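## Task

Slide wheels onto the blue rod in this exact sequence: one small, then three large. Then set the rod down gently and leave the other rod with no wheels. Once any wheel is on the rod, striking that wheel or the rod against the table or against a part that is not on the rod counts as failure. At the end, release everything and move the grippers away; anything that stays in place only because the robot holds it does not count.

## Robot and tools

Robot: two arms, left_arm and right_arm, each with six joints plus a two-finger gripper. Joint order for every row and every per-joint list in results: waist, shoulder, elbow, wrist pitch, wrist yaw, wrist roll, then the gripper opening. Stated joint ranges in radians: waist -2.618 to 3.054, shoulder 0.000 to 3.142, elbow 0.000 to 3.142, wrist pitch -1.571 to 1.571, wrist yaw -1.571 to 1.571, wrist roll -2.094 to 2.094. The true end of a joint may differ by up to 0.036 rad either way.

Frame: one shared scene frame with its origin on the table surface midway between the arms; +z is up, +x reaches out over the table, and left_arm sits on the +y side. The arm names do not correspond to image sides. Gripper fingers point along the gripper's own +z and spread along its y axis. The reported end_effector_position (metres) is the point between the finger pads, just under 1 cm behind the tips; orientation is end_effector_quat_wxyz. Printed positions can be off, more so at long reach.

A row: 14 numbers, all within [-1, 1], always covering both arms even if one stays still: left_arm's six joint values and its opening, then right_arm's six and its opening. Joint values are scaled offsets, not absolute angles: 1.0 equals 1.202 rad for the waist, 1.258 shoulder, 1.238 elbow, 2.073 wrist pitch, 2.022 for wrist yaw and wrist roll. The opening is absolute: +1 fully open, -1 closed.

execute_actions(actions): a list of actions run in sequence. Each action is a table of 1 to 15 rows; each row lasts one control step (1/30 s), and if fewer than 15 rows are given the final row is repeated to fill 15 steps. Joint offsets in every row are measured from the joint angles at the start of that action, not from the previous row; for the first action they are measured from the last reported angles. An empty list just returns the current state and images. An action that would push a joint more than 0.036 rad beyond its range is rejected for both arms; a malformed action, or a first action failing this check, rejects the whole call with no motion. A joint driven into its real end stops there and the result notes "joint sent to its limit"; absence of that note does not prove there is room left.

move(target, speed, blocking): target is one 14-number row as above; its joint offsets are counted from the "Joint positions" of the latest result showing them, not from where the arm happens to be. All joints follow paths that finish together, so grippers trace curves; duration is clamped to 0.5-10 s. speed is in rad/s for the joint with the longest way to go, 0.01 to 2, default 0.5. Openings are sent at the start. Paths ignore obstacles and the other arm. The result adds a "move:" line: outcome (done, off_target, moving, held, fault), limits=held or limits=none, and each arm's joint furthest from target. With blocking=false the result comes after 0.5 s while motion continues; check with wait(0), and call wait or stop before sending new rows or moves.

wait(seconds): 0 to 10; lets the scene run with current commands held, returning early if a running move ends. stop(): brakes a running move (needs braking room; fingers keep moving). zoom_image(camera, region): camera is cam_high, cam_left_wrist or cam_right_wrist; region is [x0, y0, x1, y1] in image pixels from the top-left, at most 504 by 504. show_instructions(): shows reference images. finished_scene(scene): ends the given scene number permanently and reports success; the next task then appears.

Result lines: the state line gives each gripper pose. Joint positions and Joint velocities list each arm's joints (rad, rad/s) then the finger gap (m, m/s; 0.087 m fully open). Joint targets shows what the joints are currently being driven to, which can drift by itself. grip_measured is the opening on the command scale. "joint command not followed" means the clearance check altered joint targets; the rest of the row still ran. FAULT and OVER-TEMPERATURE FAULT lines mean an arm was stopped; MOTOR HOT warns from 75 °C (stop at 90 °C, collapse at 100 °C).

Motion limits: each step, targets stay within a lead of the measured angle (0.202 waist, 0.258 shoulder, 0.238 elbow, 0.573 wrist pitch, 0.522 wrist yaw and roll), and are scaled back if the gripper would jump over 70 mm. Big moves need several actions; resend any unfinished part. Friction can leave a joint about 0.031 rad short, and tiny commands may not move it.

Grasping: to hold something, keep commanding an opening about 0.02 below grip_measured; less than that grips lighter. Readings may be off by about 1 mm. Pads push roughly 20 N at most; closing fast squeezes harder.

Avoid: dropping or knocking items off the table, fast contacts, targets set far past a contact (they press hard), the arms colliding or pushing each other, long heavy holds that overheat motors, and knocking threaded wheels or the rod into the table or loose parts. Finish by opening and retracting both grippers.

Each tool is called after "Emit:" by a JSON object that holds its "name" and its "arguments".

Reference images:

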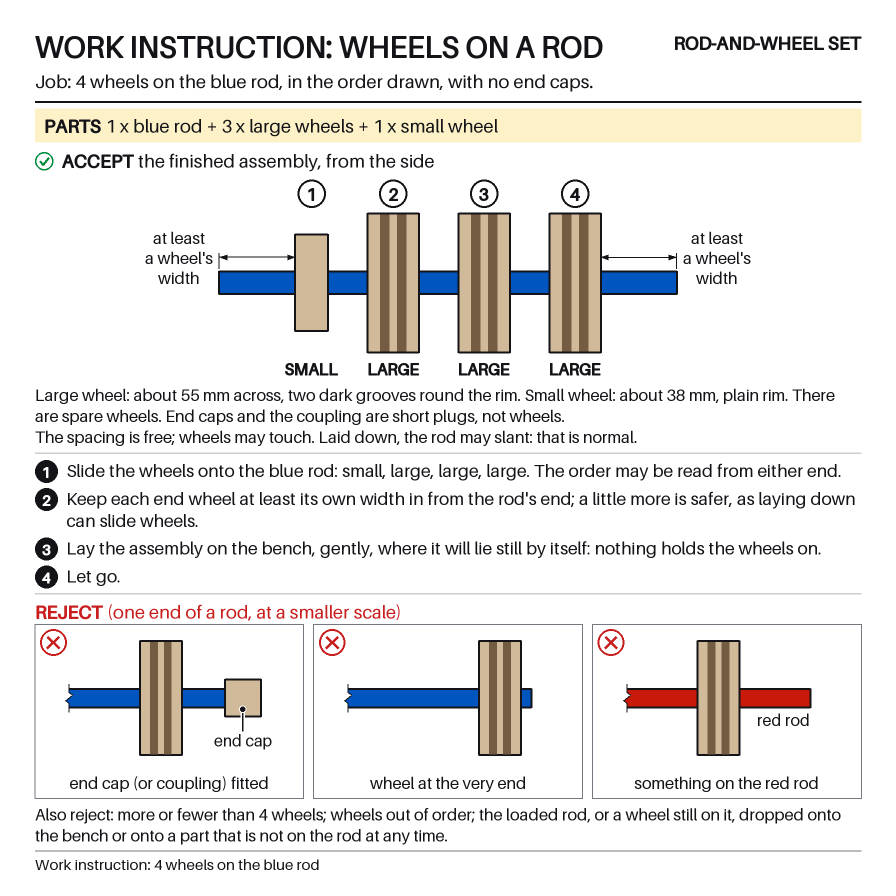

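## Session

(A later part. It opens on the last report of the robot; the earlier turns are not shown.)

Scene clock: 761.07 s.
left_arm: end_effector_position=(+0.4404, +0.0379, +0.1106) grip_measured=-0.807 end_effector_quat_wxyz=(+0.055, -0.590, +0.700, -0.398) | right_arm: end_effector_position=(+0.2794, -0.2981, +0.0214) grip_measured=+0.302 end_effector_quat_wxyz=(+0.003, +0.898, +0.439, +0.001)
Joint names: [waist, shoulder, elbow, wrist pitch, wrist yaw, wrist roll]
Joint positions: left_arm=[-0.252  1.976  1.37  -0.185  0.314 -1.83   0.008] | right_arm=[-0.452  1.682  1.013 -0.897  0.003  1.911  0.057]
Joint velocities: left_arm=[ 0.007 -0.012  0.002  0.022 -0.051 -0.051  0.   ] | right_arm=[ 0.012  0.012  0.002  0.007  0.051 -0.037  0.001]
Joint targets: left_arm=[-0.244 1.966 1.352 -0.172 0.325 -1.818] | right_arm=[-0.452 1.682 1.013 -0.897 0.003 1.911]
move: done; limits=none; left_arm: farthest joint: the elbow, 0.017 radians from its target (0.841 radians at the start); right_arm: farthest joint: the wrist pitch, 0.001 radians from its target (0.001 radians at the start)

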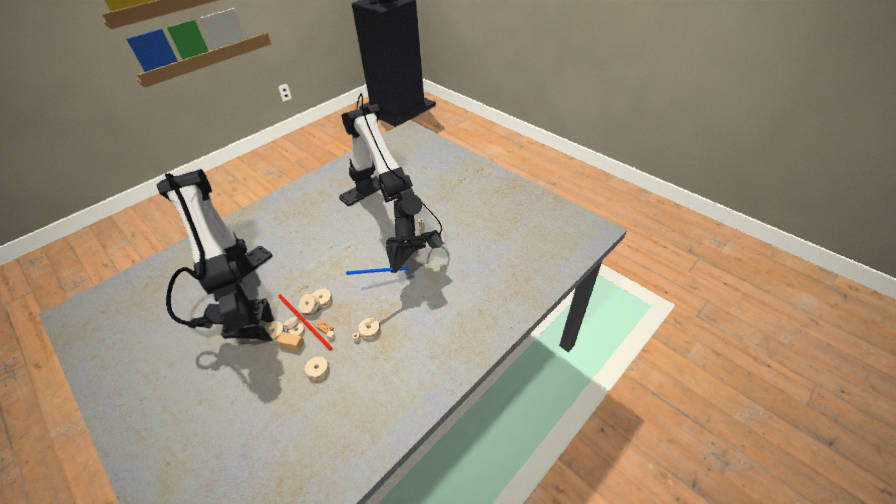

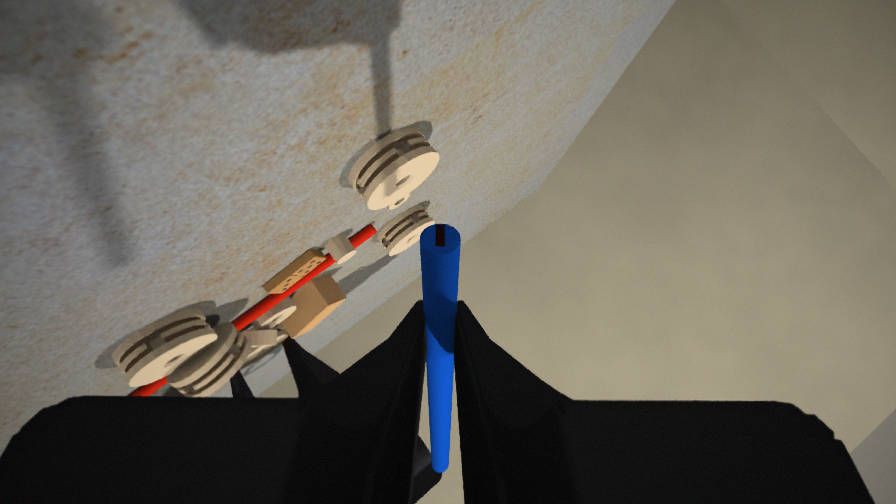

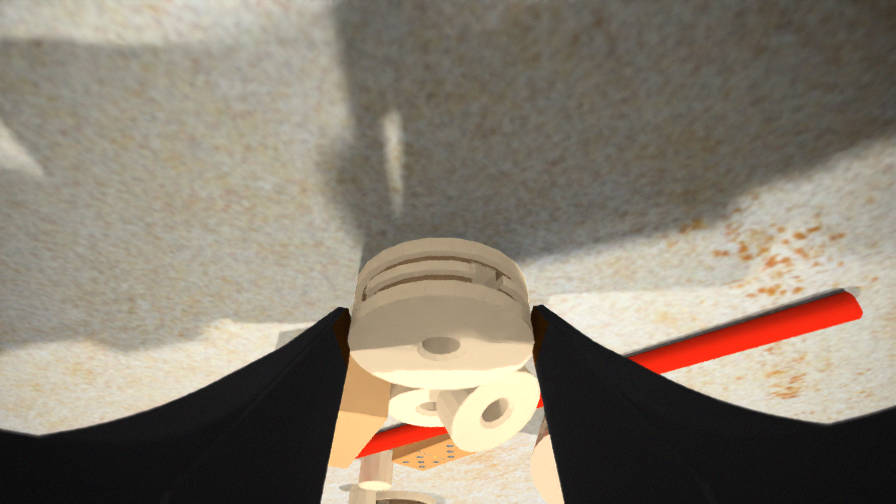

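Emit:
{"name": "move", "arguments": {"target": [0.141,-0.272,-0.705,0.642,0.170,0.0945,-0.84,-0.165,0,0,0,0,0,0.25], "speed": 1.0}}

Scene clock: 776.07 s.
left_arm: end_effector_position=(+0.3277, +0.0908, +0.1838) grip_measured=-0.806 end_effector_quat_wxyz=(+0.244, -0.296, +0.642, -0.664) | right_arm: end_effector_position=(+0.2635, -0.3521, +0.0214) grip_measured=+0.286 end_effector_quat_wxyz=(+0.003, +0.936, +0.352, +0.001)
Joint names: [waist, shoulder, elbow, wrist pitch, wrist yaw, wrist roll]
Joint positions: left_arm=[-0.092  1.646  0.513  1.132  0.646 -1.651  0.008] | right_arm=[-0.643  1.682  1.013 -0.897  0.003  1.911  0.056]
Joint velocities: left_arm=[ 0.007 -0.002  0.007 -0.081 -0.007  0.022 -0.001] | right_arm=[-0.022  0.017 -0.017 -0.051 -0.081 -0.007 -0.   ]
Joint targets: left_arm=[-0.082 1.634 0.497 1.146 0.657 -1.639] | right_arm=[-0.651 1.682 1.013 -0.897 0.003 1.911]
move: done; limits=none; left_arm: farthest joint: the elbow, 0.016 radians from its target (0.872 radians at the start); right_arm: farthest joint: the waist, 0.008 radians from its target (0.198 radians at the start)

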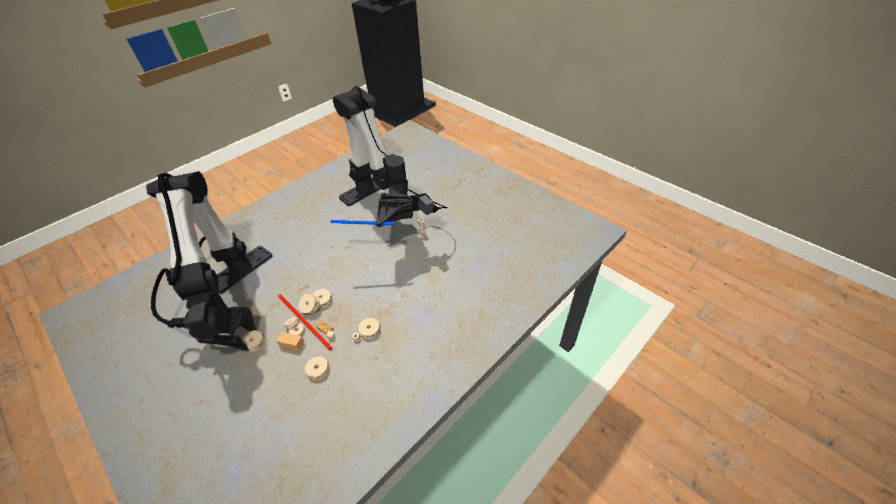

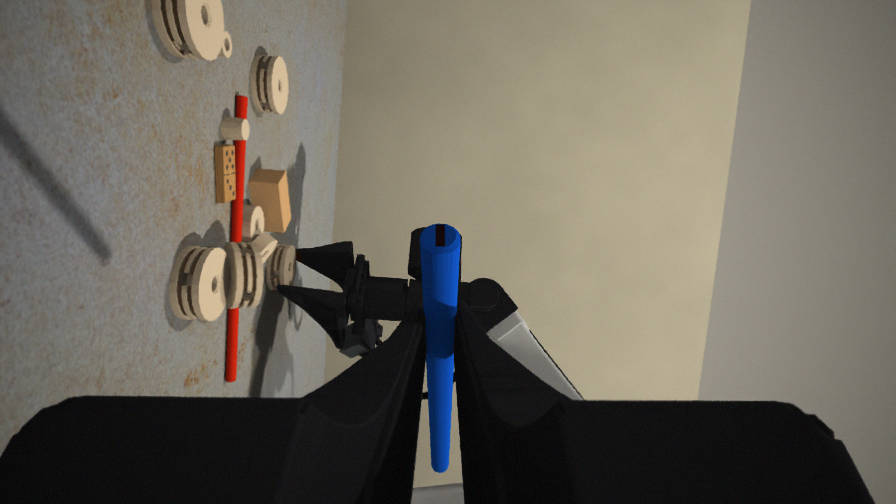

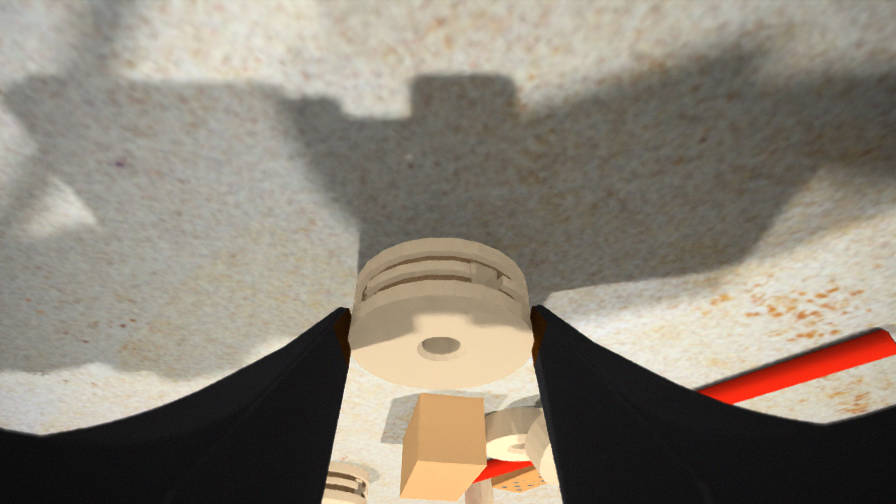

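Emit:
{"name": "execute_actions", "arguments": {"actions": [[[0,0,0,0,0,0,-0.84,0,0,0,0,0,0,0.35],[0,0,0,0,0,0,-0.84,0,0,0,0,0,0,0.42],[0,0,0,0,0,0,-0.84,0,0,0,0,0,0,0.5],[0,0,0,0,0,0,-0.84,0,0,0,0,0,0,0.5],[0,0,0,0,0,0,-0.84,0,0,0,0,0,0,0.5],[0,0,0,0,0,0,-0.84,0,-0.004,0.008,-0.006,0,0,0.5],[0,0,0,0,0,0,-0.84,0,-0.008,0.017,-0.013,0,0,0.5],[0,0,0,0,0,0,-0.84,0,-0.012,0.026,-0.02,0,0,0.5],[0,0,0,0,0,0,-0.84,0,-0.016,0.035,-0.026,0,0,0.5],[0,0,0,0,0,0,-0.84,0,-0.02,0.044,-0.033,0,0,0.5],[0,0,0,0,0,0,-0.84,0,-0.024,0.053,-0.039,0,0,0.5],[0,0,0,0,0,0,-0.84,0,-0.028,0.062,-0.046,0,0,0.5],[0,0,0,0,0,0,-0.84,0,-0.032,0.071,-0.052,0,0,0.5],[0,0,0,0,0,0,-0.84,0,-0.036,0.08,-0.059,0,0,0.5],[0,0,0,0,0,0,-0.84,0,-0.04,0.087,-0.065,0,0,0.5]]]}}

Scene clock: 816.33 s.
left_arm: end_effector_position=(+0.3276, +0.0908, +0.1839) grip_measured=-0.806 end_effector_quat_wxyz=(+0.244, -0.296, +0.642, -0.664) | right_arm: end_effector_position=(+0.2695, -0.3555, +0.0417) grip_measured=+0.500 end_effector_quat_wxyz=(+0.007, +0.936, +0.352, +0.004)
Joint names: [waist, shoulder, elbow, wrist pitch, wrist yaw, wrist roll]
Joint positions: left_arm=[-0.092  1.646  0.513  1.133  0.646 -1.651  0.008] | right_arm=[-0.643  1.668  1.083 -0.971  0.003  1.911  0.066]
Joint velocities: left_arm=[ 0.022 -0.002  0.012  0.022 -0.051  0.051 -0.001] | right_arm=[-0.007 -0.178  0.315 -0.374  0.037 -0.066 -0.001]
Joint targets: left_arm=[-0.092 1.646 0.513 1.132 0.646 -1.651] | right_arm=[-0.643 1.632 1.121 -1.032 0.003 1.911]

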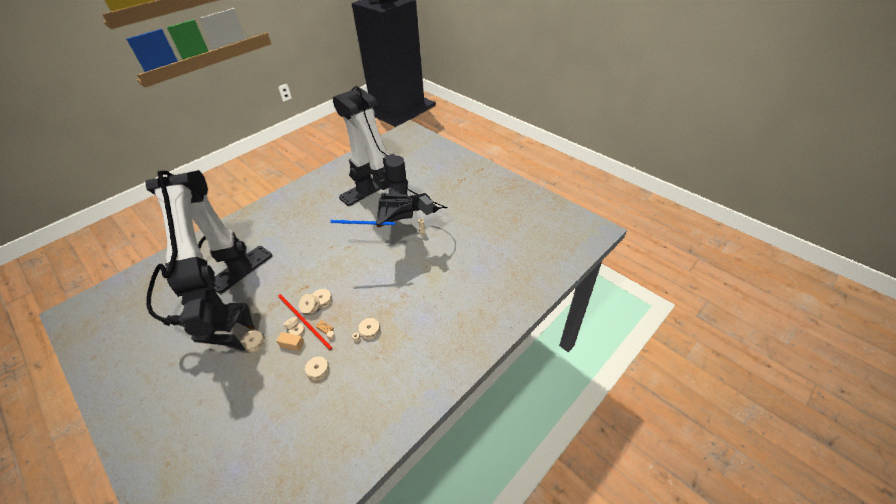

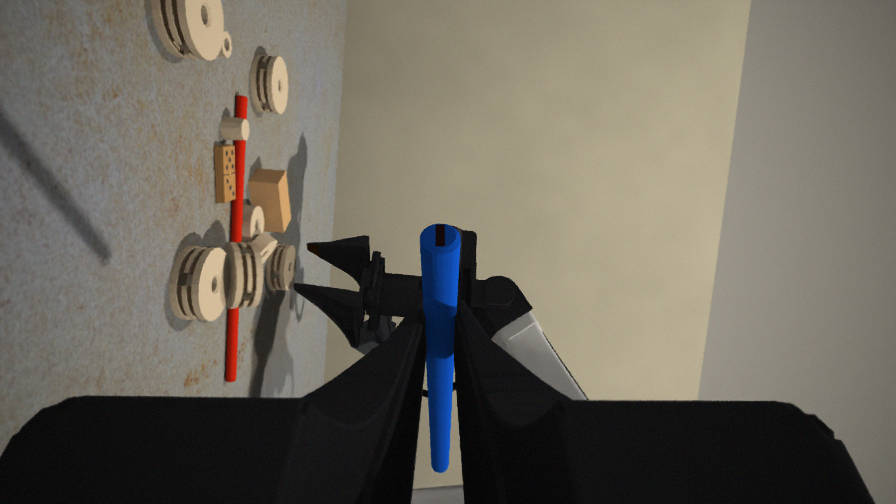

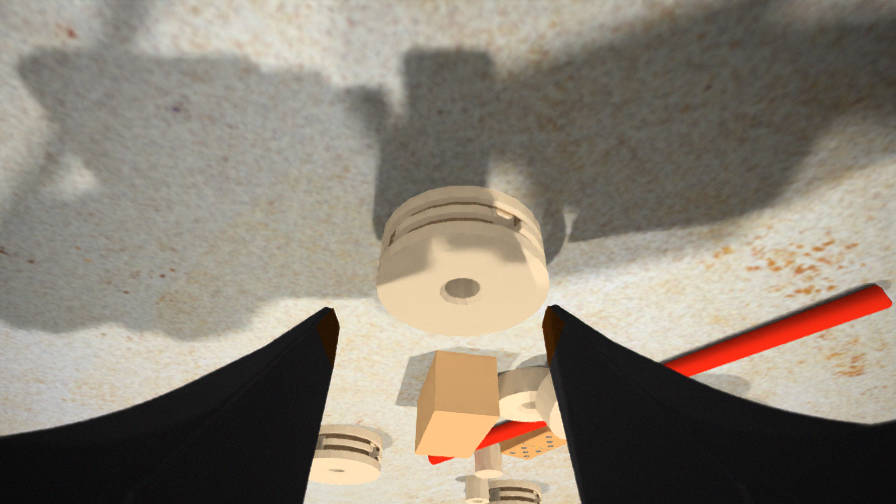

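Emit:
{"name": "move", "arguments": {"target": [0,0,0,0,0,0,-0.84,0.4147,-0.2051,-0.1648,0.1821,0,-0.9486,0.12], "speed": 1.6}}

Scene clock: 831.43 s.
left_arm: end_effector_position=(+0.3276, +0.0908, +0.1839) grip_measured=-0.806 end_effector_quat_wxyz=(+0.244, -0.296, +0.642, -0.664) | right_arm: end_effector_position=(+0.2761, -0.2484, +0.0558) grip_measured=+0.120 end_effector_quat_wxyz=(+0.208, +0.010, +0.978, -0.003)
Joint names: [waist, shoulder, elbow, wrist pitch, wrist yaw, wrist roll]
Joint positions: left_arm=[-0.092  1.646  0.513  1.133  0.646 -1.651  0.008] | right_arm=[-0.151  1.431  0.892 -0.612  0.003 -0.     0.049]
Joint velocities: left_arm=[ 0.002 -0.002 -0.002  0.037 -0.051 -0.037  0.002] | right_arm=[ 0.007 -0.027 -0.007 -0.022  0.007 -0.007  0.001]
Joint targets: left_arm=[-0.092 1.646 0.513 1.133 0.646 -1.651] | right_arm=[-0.144 1.410 0.879 -0.593 0.003 -0.007]
move: off_target (right_arm); limits=none; left_arm: farthest joint: the waist, 0.000 radians from its target (0.000 radians at the start); right_arm: farthest joint: the shoulder, 0.021 radians from its target (0.237 radians at the start)

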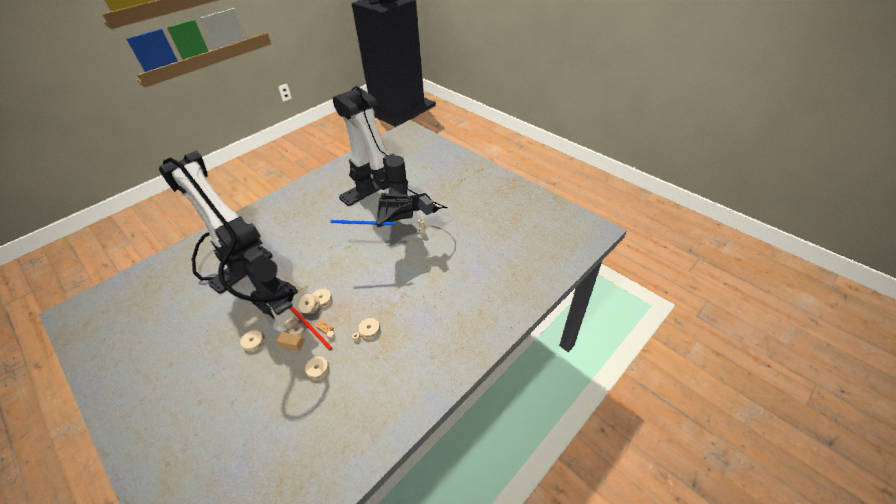

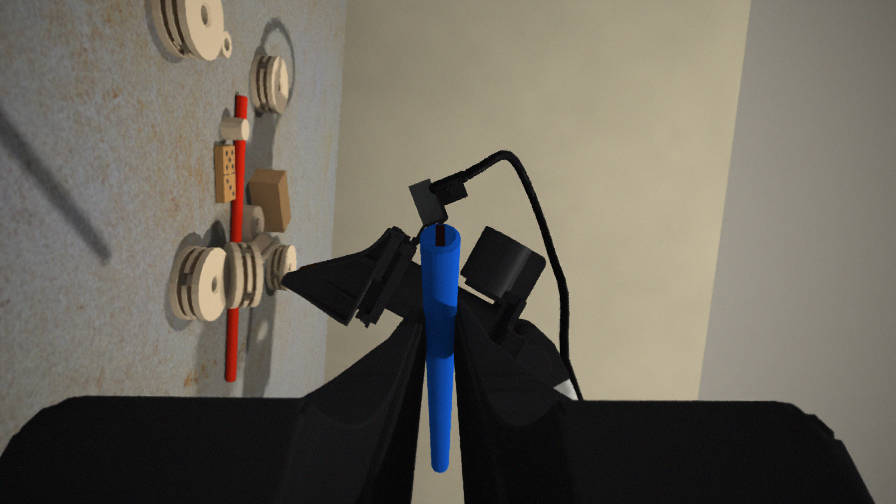

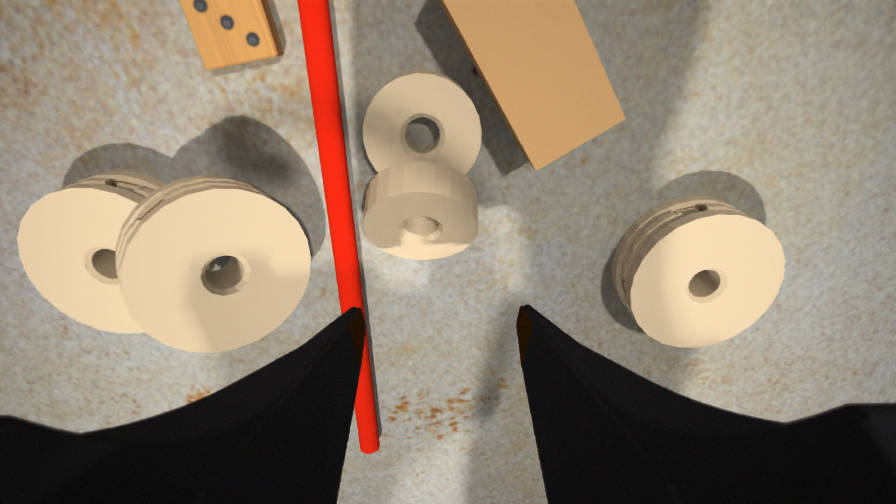

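Emit:
{"name": "move", "arguments": {"target": [0,0,0,0,0,0,-0.84,0.0229,-0.0678,-0.131,0.123,0,0,0.12], "speed": 0.5}}

Scene clock: 866.57 s.
left_arm: end_effector_position=(+0.3276, +0.0908, +0.1839) grip_measured=-0.806 end_effector_quat_wxyz=(+0.244, -0.296, +0.642, -0.664) | right_arm: end_effector_position=(+0.2876, -0.2428, +0.0444) grip_measured=+0.120 end_effector_quat_wxyz=(+0.280, +0.001, +0.960, -0.002)
Joint names: [waist, shoulder, elbow, wrist pitch, wrist yaw, wrist roll]
Joint positions: left_arm=[-0.092  1.646  0.513  1.133  0.646 -1.651  0.008] | right_arm=[-0.132  1.368  0.742 -0.378  0.003 -0.     0.049]
Joint velocities: left_arm=[ 0.007  0.002 -0.017  0.022 -0.022 -0.037 -0.002] | right_arm=[-0.002 -0.007 -0.002  0.095 -0.081 -0.051  0.   ]
Joint targets: left_arm=[-0.092 1.646 0.513 1.133 0.646 -1.651] | right_arm=[-0.124 1.346 0.730 -0.357 0.003 0.000]
move: off_target (right_arm); limits=none; left_arm: farthest joint: the waist, 0.000 radians from its target (0.000 radians at the start); right_arm: farthest joint: the shoulder, 0.022 radians from its target (0.086 radians at the start)

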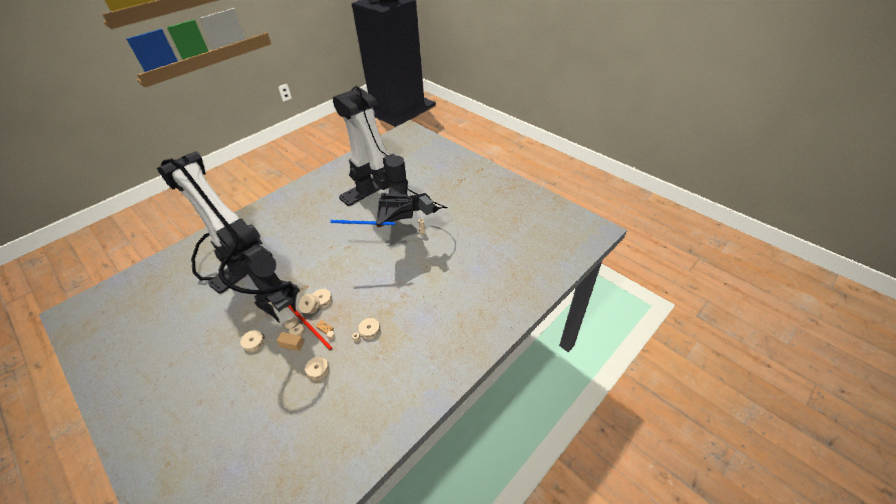

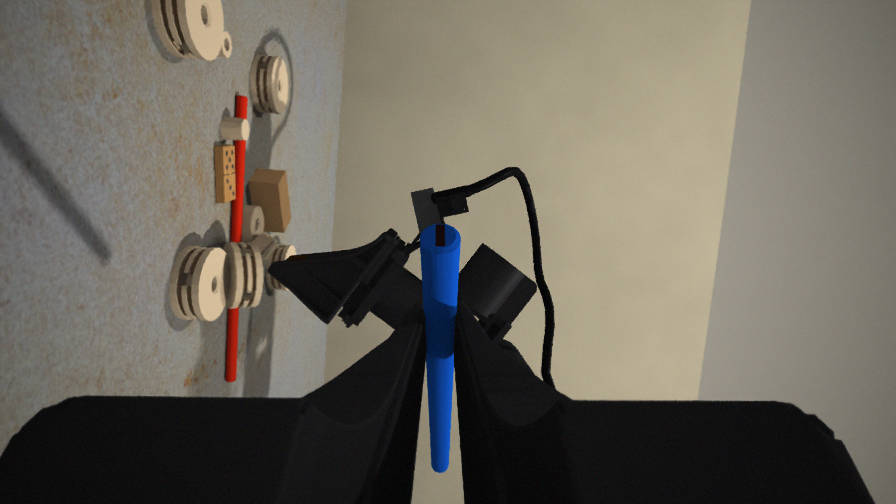

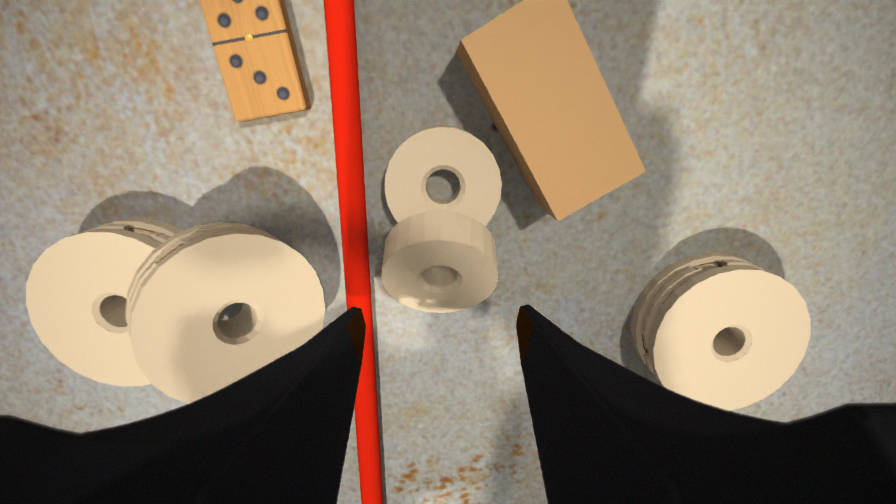

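Emit:
{"name": "move", "arguments": {"target": [0,0,0,0,0,0,-0.84,0,0.0739,-0.019,0.0562,0,0,0.04], "speed": 0.25}}

Scene clock: 878.93 s.
left_arm: end_effector_position=(+0.3276, +0.0908, +0.1839) grip_measured=-0.806 end_effector_quat_wxyz=(+0.244, -0.296, +0.642, -0.664) | right_arm: end_effector_position=(+0.2993, -0.2429, +0.0266) grip_measured=+0.040 end_effector_quat_wxyz=(+0.281, +0.001, +0.960, -0.002)
Joint names: [waist, shoulder, elbow, wrist pitch, wrist yaw, wrist roll]
Joint positions: left_arm=[-0.092  1.646  0.513  1.133  0.646 -1.651  0.008] | right_arm=[-0.132  1.448  0.729 -0.282  0.003 -0.     0.045]
Joint velocities: left_arm=[-0.002 -0.022  0.007 -0.007  0.037 -0.095 -0.   ] | right_arm=[-0.017 -0.007 -0.007 -0.037  0.007 -0.007 -0.001]
Joint targets: left_arm=[-0.092 1.646 0.513 1.133 0.646 -1.651] | right_arm=[-0.132 1.460 0.718 -0.261 0.003 -0.000]
move: done; limits=none; left_arm: farthest joint: the waist, 0.000 radians from its target (0.000 radians at the start); right_arm: farthest joint: the wrist pitch, 0.020 radians from its target (0.116 radians at the start)

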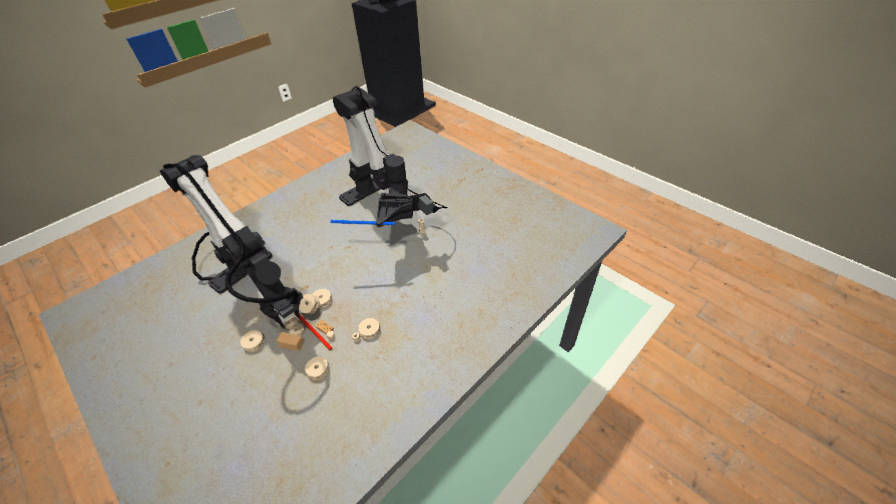

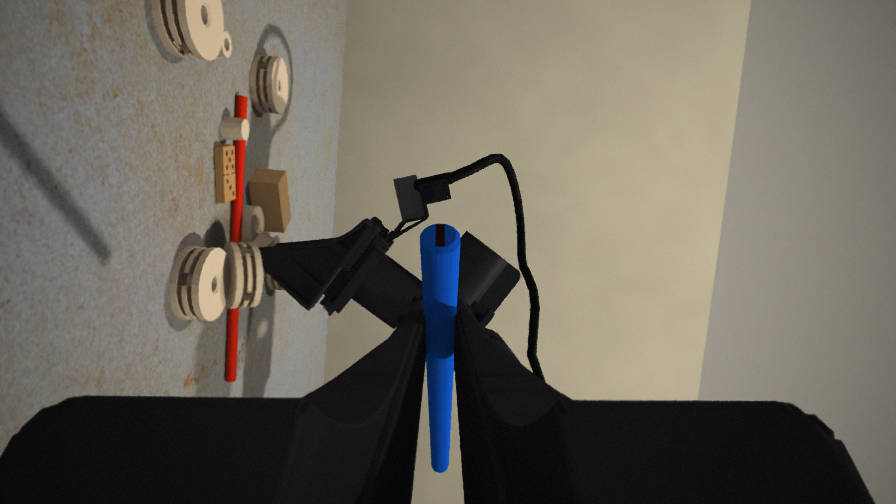

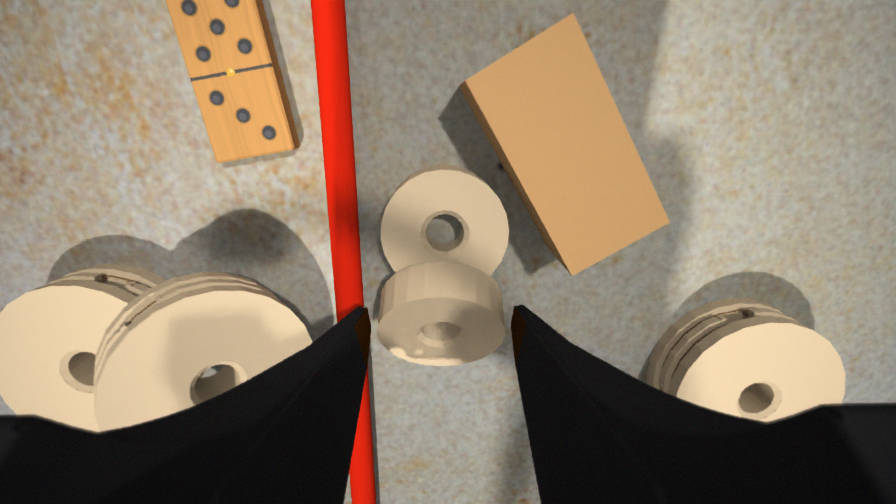

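Emit:
{"name": "execute_actions", "arguments": {"actions": [[[0,0,0,0,0,0,-0.84,0,0,0,0,0,0,0.01],[0,0,0,0,0,0,-0.84,0,0,0,0,0,0,-0.02],[0,0,0,0,0,0,-0.84,0,0,0,0,0,0,-0.05],[0,0,0,0,0,0,-0.84,0,0,0,0,0,0,-0.07],[0,0,0,0,0,0,-0.84,0,0,0,0,0,0,-0.09],[0,0,0,0,0,0,-0.84,0,0,0,0,0,0,-0.10],[0,0,0,0,0,0,-0.84,0,0,0,0,0,0,-0.11],[0,0,0,0,0,0,-0.84,0,0,0,0,0,0,-0.12],[0,0,0,0,0,0,-0.84,0,0,0,0,0,0,-0.13],[0,0,0,0,0,0,-0.84,0,0,0,0,0,0,-0.14],[0,0,0,0,0,0,-0.84,0,0,0,0,0,0,-0.15]]]}}

Scene clock: 884.17 s.
left_arm: end_effector_position=(+0.3276, +0.0908, +0.1839) grip_measured=-0.806 end_effector_quat_wxyz=(+0.244, -0.296, +0.642, -0.664) | right_arm: end_effector_position=(+0.2994, -0.2429, +0.0266) grip_measured=-0.111 end_effector_quat_wxyz=(+0.281, +0.001, +0.960, -0.002)
Joint names: [waist, shoulder, elbow, wrist pitch, wrist yaw, wrist roll]
Joint positions: left_arm=[-0.092  1.646  0.513  1.133  0.646 -1.651  0.008] | right_arm=[-0.132  1.448  0.729 -0.281  0.003 -0.     0.039]
Joint velocities: left_arm=[-0.007 -0.007 -0.002 -0.022 -0.007 -0.081 -0.001] | right_arm=[ 0.017  0.002  0.017  0.037 -0.022  0.022  0.   ]
Joint targets: left_arm=[-0.092 1.646 0.513 1.133 0.646 -1.651] | right_arm=[-0.132 1.448 0.729 -0.282 0.003 -0.000]

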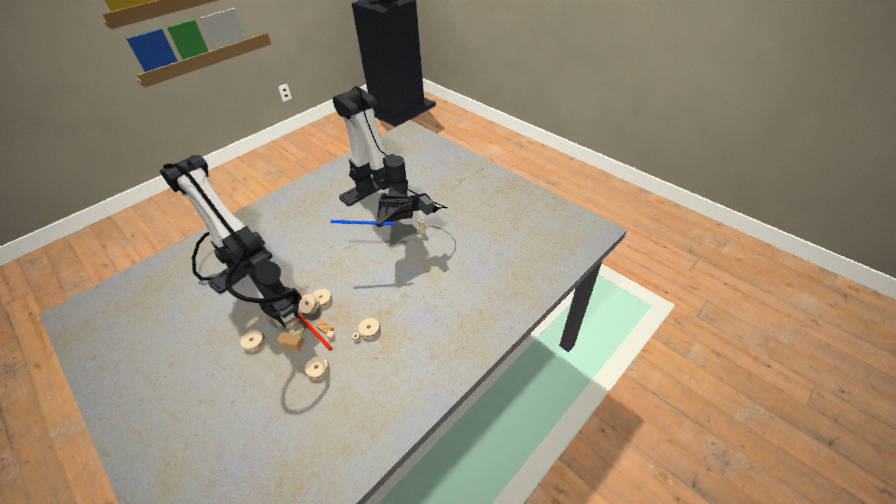

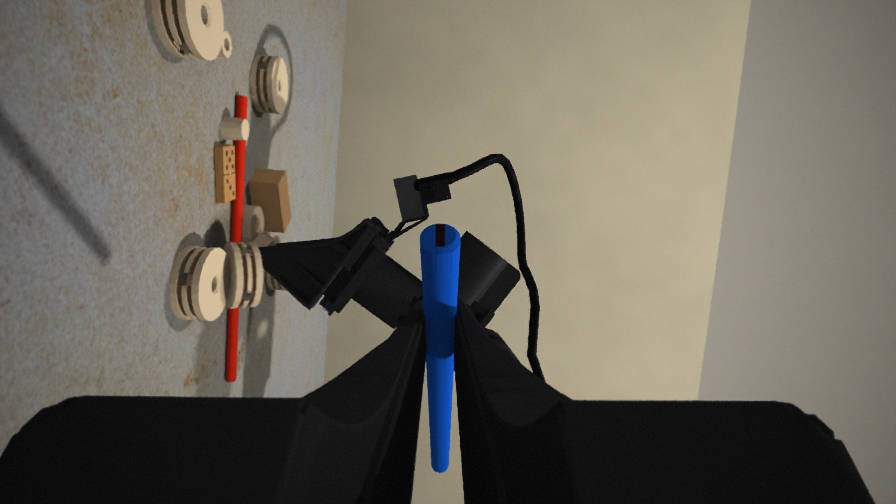

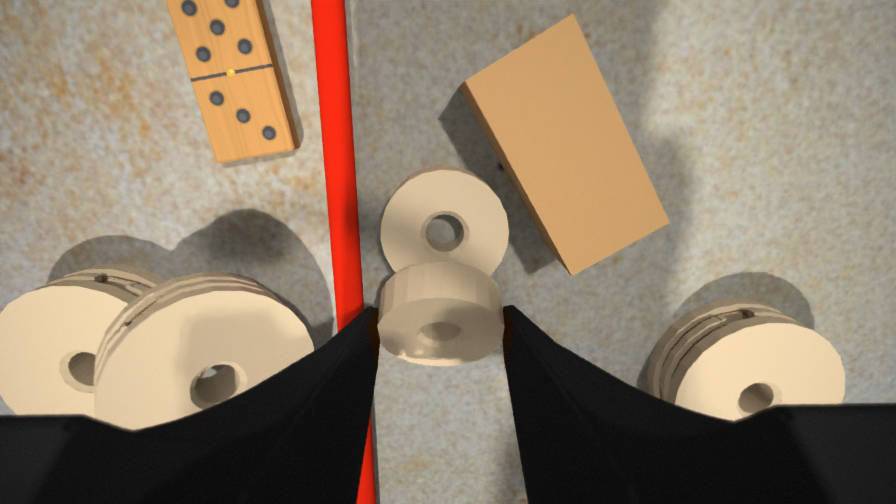

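Emit:
{"name": "move", "arguments": {"target": [0,0,0,0,0,0,-0.84,0,-0.248,-0.106,0.0683,0,0,-0.15], "speed": 0.8}}

Emit:
{"name": "move", "arguments": {"target": [0,0,0,0,0,0,-0.84,0.643,-0.49,-0.215,0.143,0,0,-0.15], "speed": 0.9}}

Scene clock: 912.53 s.
left_arm: end_effector_position=(+0.3276, +0.0908, +0.1839) grip_measured=-0.806 end_effector_quat_wxyz=(+0.244, -0.296, +0.642, -0.664) | right_arm: end_effector_position=(+0.3045, -0.2429, +0.0860) grip_measured=-0.111 end_effector_quat_wxyz=(+0.419, +0.001, +0.908, -0.002)
Joint names: [waist, shoulder, elbow, wrist pitch, wrist yaw, wrist roll]
Joint positions: left_arm=[-0.092  1.646  0.513  1.133  0.646 -1.651  0.008] | right_arm=[-0.132  1.152  0.609 -0.163  0.003 -0.     0.039]
Joint velocities: left_arm=[-0.012 -0.002  0.007 -0.037  0.007 -0.066  0.   ] | right_arm=[-0.017 -0.022 -0.002  0.022  0.007  0.007  0.001]
Joint targets: left_arm=[-0.092 1.646 0.513 1.133 0.646 -1.651] | right_arm=[-0.132 1.137 0.597 -0.139 0.003 -0.000]
move: off_target (right_arm); limits=none; left_arm: farthest joint: the waist, 0.000 radians from its target (0.000 radians at the start); right_arm: farthest joint: the wrist pitch, 0.024 radians from its target (0.142 radians at the start)

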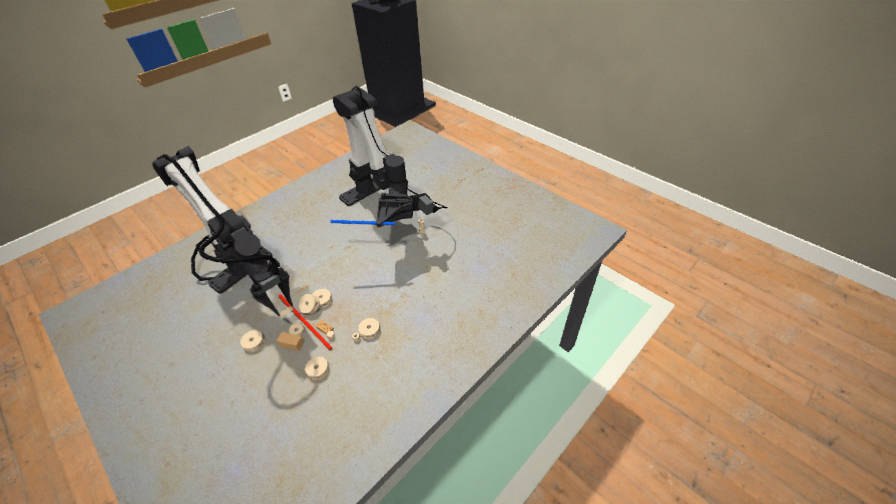

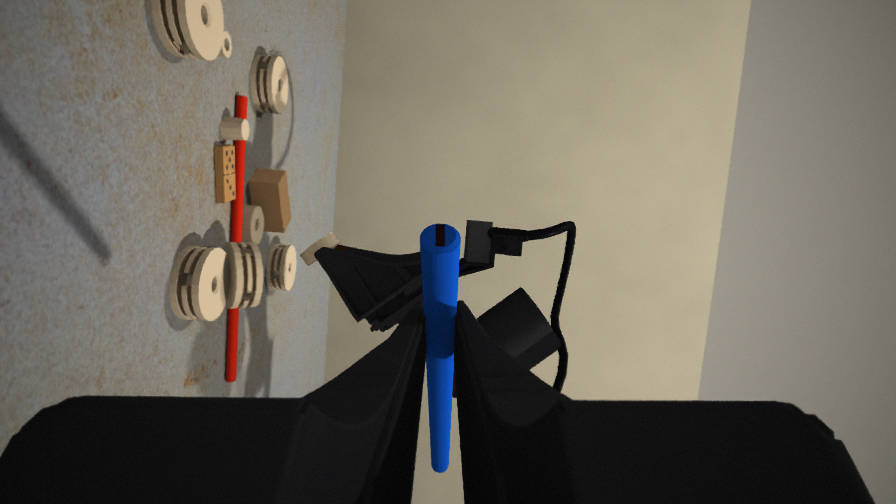

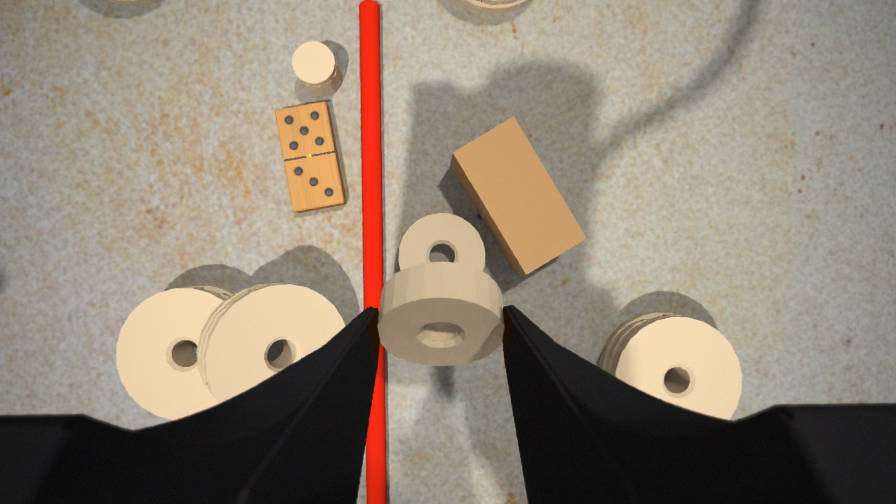

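Scene clock: 914.13 s.
left_arm: end_effector_position=(+0.3276, +0.0908, +0.1839) grip_measured=-0.806 end_effector_quat_wxyz=(+0.244, -0.296, +0.642, -0.664) | right_arm: end_effector_position=(+0.1995, -0.0405, +0.1990) grip_measured=-0.111 end_effector_quat_wxyz=(+0.627, -0.274, +0.685, +0.250)
Joint names: [waist, shoulder, elbow, wrist pitch, wrist yaw, wrist roll]
Joint positions: left_arm=[-0.092  1.646  0.513  1.133  0.646 -1.651  0.008] | right_arm=[ 0.633  0.551  0.354  0.108  0.003 -0.     0.039]
Joint velocities: left_arm=[ 0.007 -0.002 -0.007  0.022 -0.037 -0.022 -0.001] | right_arm=[-0.012 -0.007 -0.012 -0.095 -0.037 -0.022 -0.   ]
Joint targets: left_arm=[-0.092 1.646 0.513 1.133 0.646 -1.651] | right_arm=[0.641 0.535 0.343 0.133 0.003 -0.000]
move: off_target (right_arm); limits=none; left_arm: farthest joint: the waist, 0.000 radians from its target (0.000 radians at the start); right_arm: farthest joint: the wrist pitch, 0.026 radians from its target (0.296 radians at the start)

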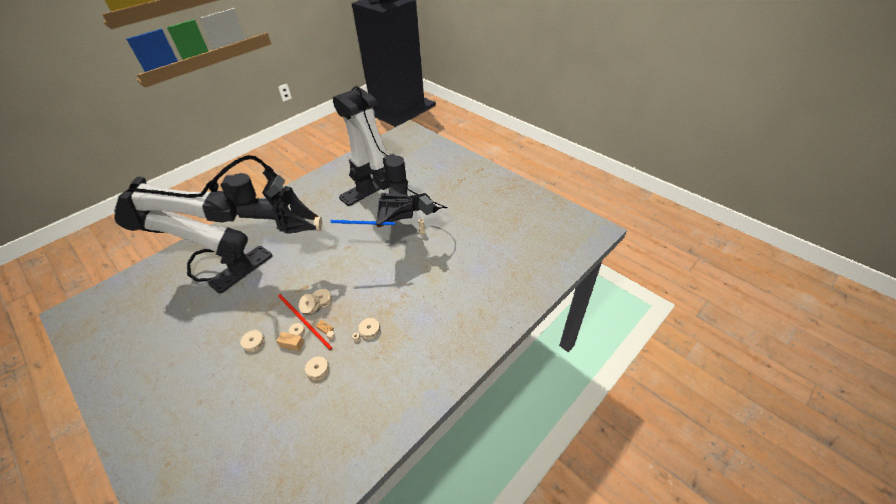

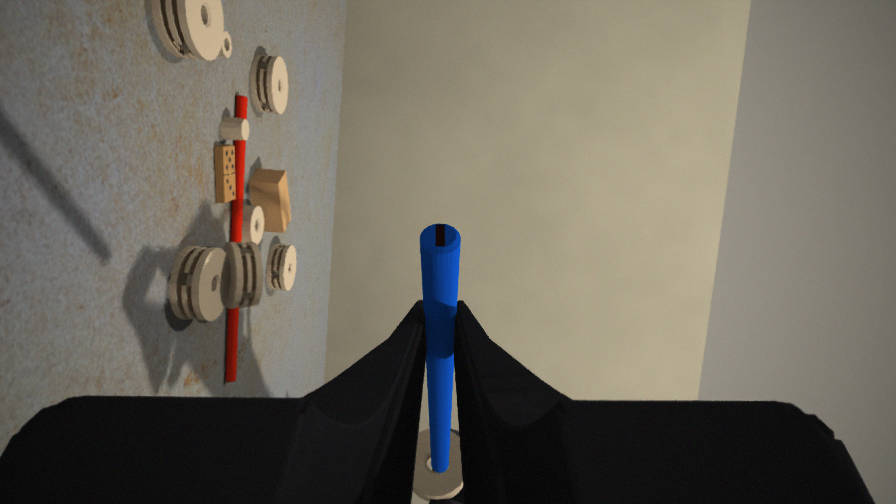

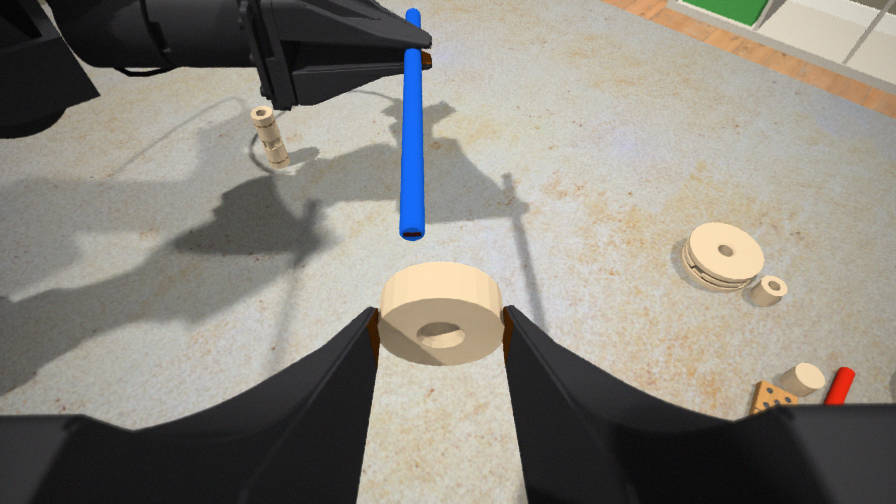

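Emit:
{"name": "zoom_image", "arguments": {"camera": "cam_left_wrist", "region": [380, 404, 500, 504]}}

Emit:
{"name": "zoom_image", "arguments": {"camera": "cam_high", "region": [270, 180, 410, 260]}}

Region (380, 404, 500, 504) of cam_left_wrist's 896x504 image, scaled by 4.200, with more detail than that image has.

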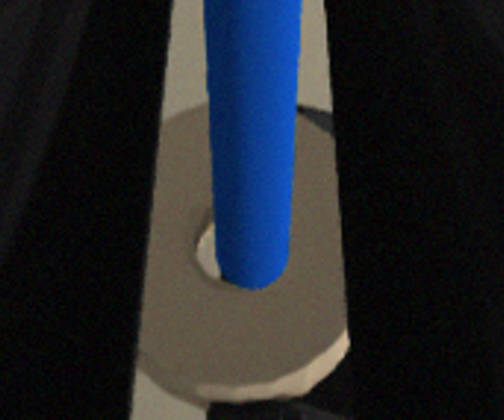

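Region (270, 180, 410, 260) of cam_high's 896x504 image, scaled by 3.600, with more detail than that image has; it fills the top 288 rows of this view, and the rest is white.

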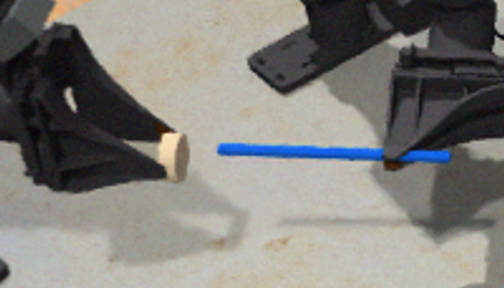

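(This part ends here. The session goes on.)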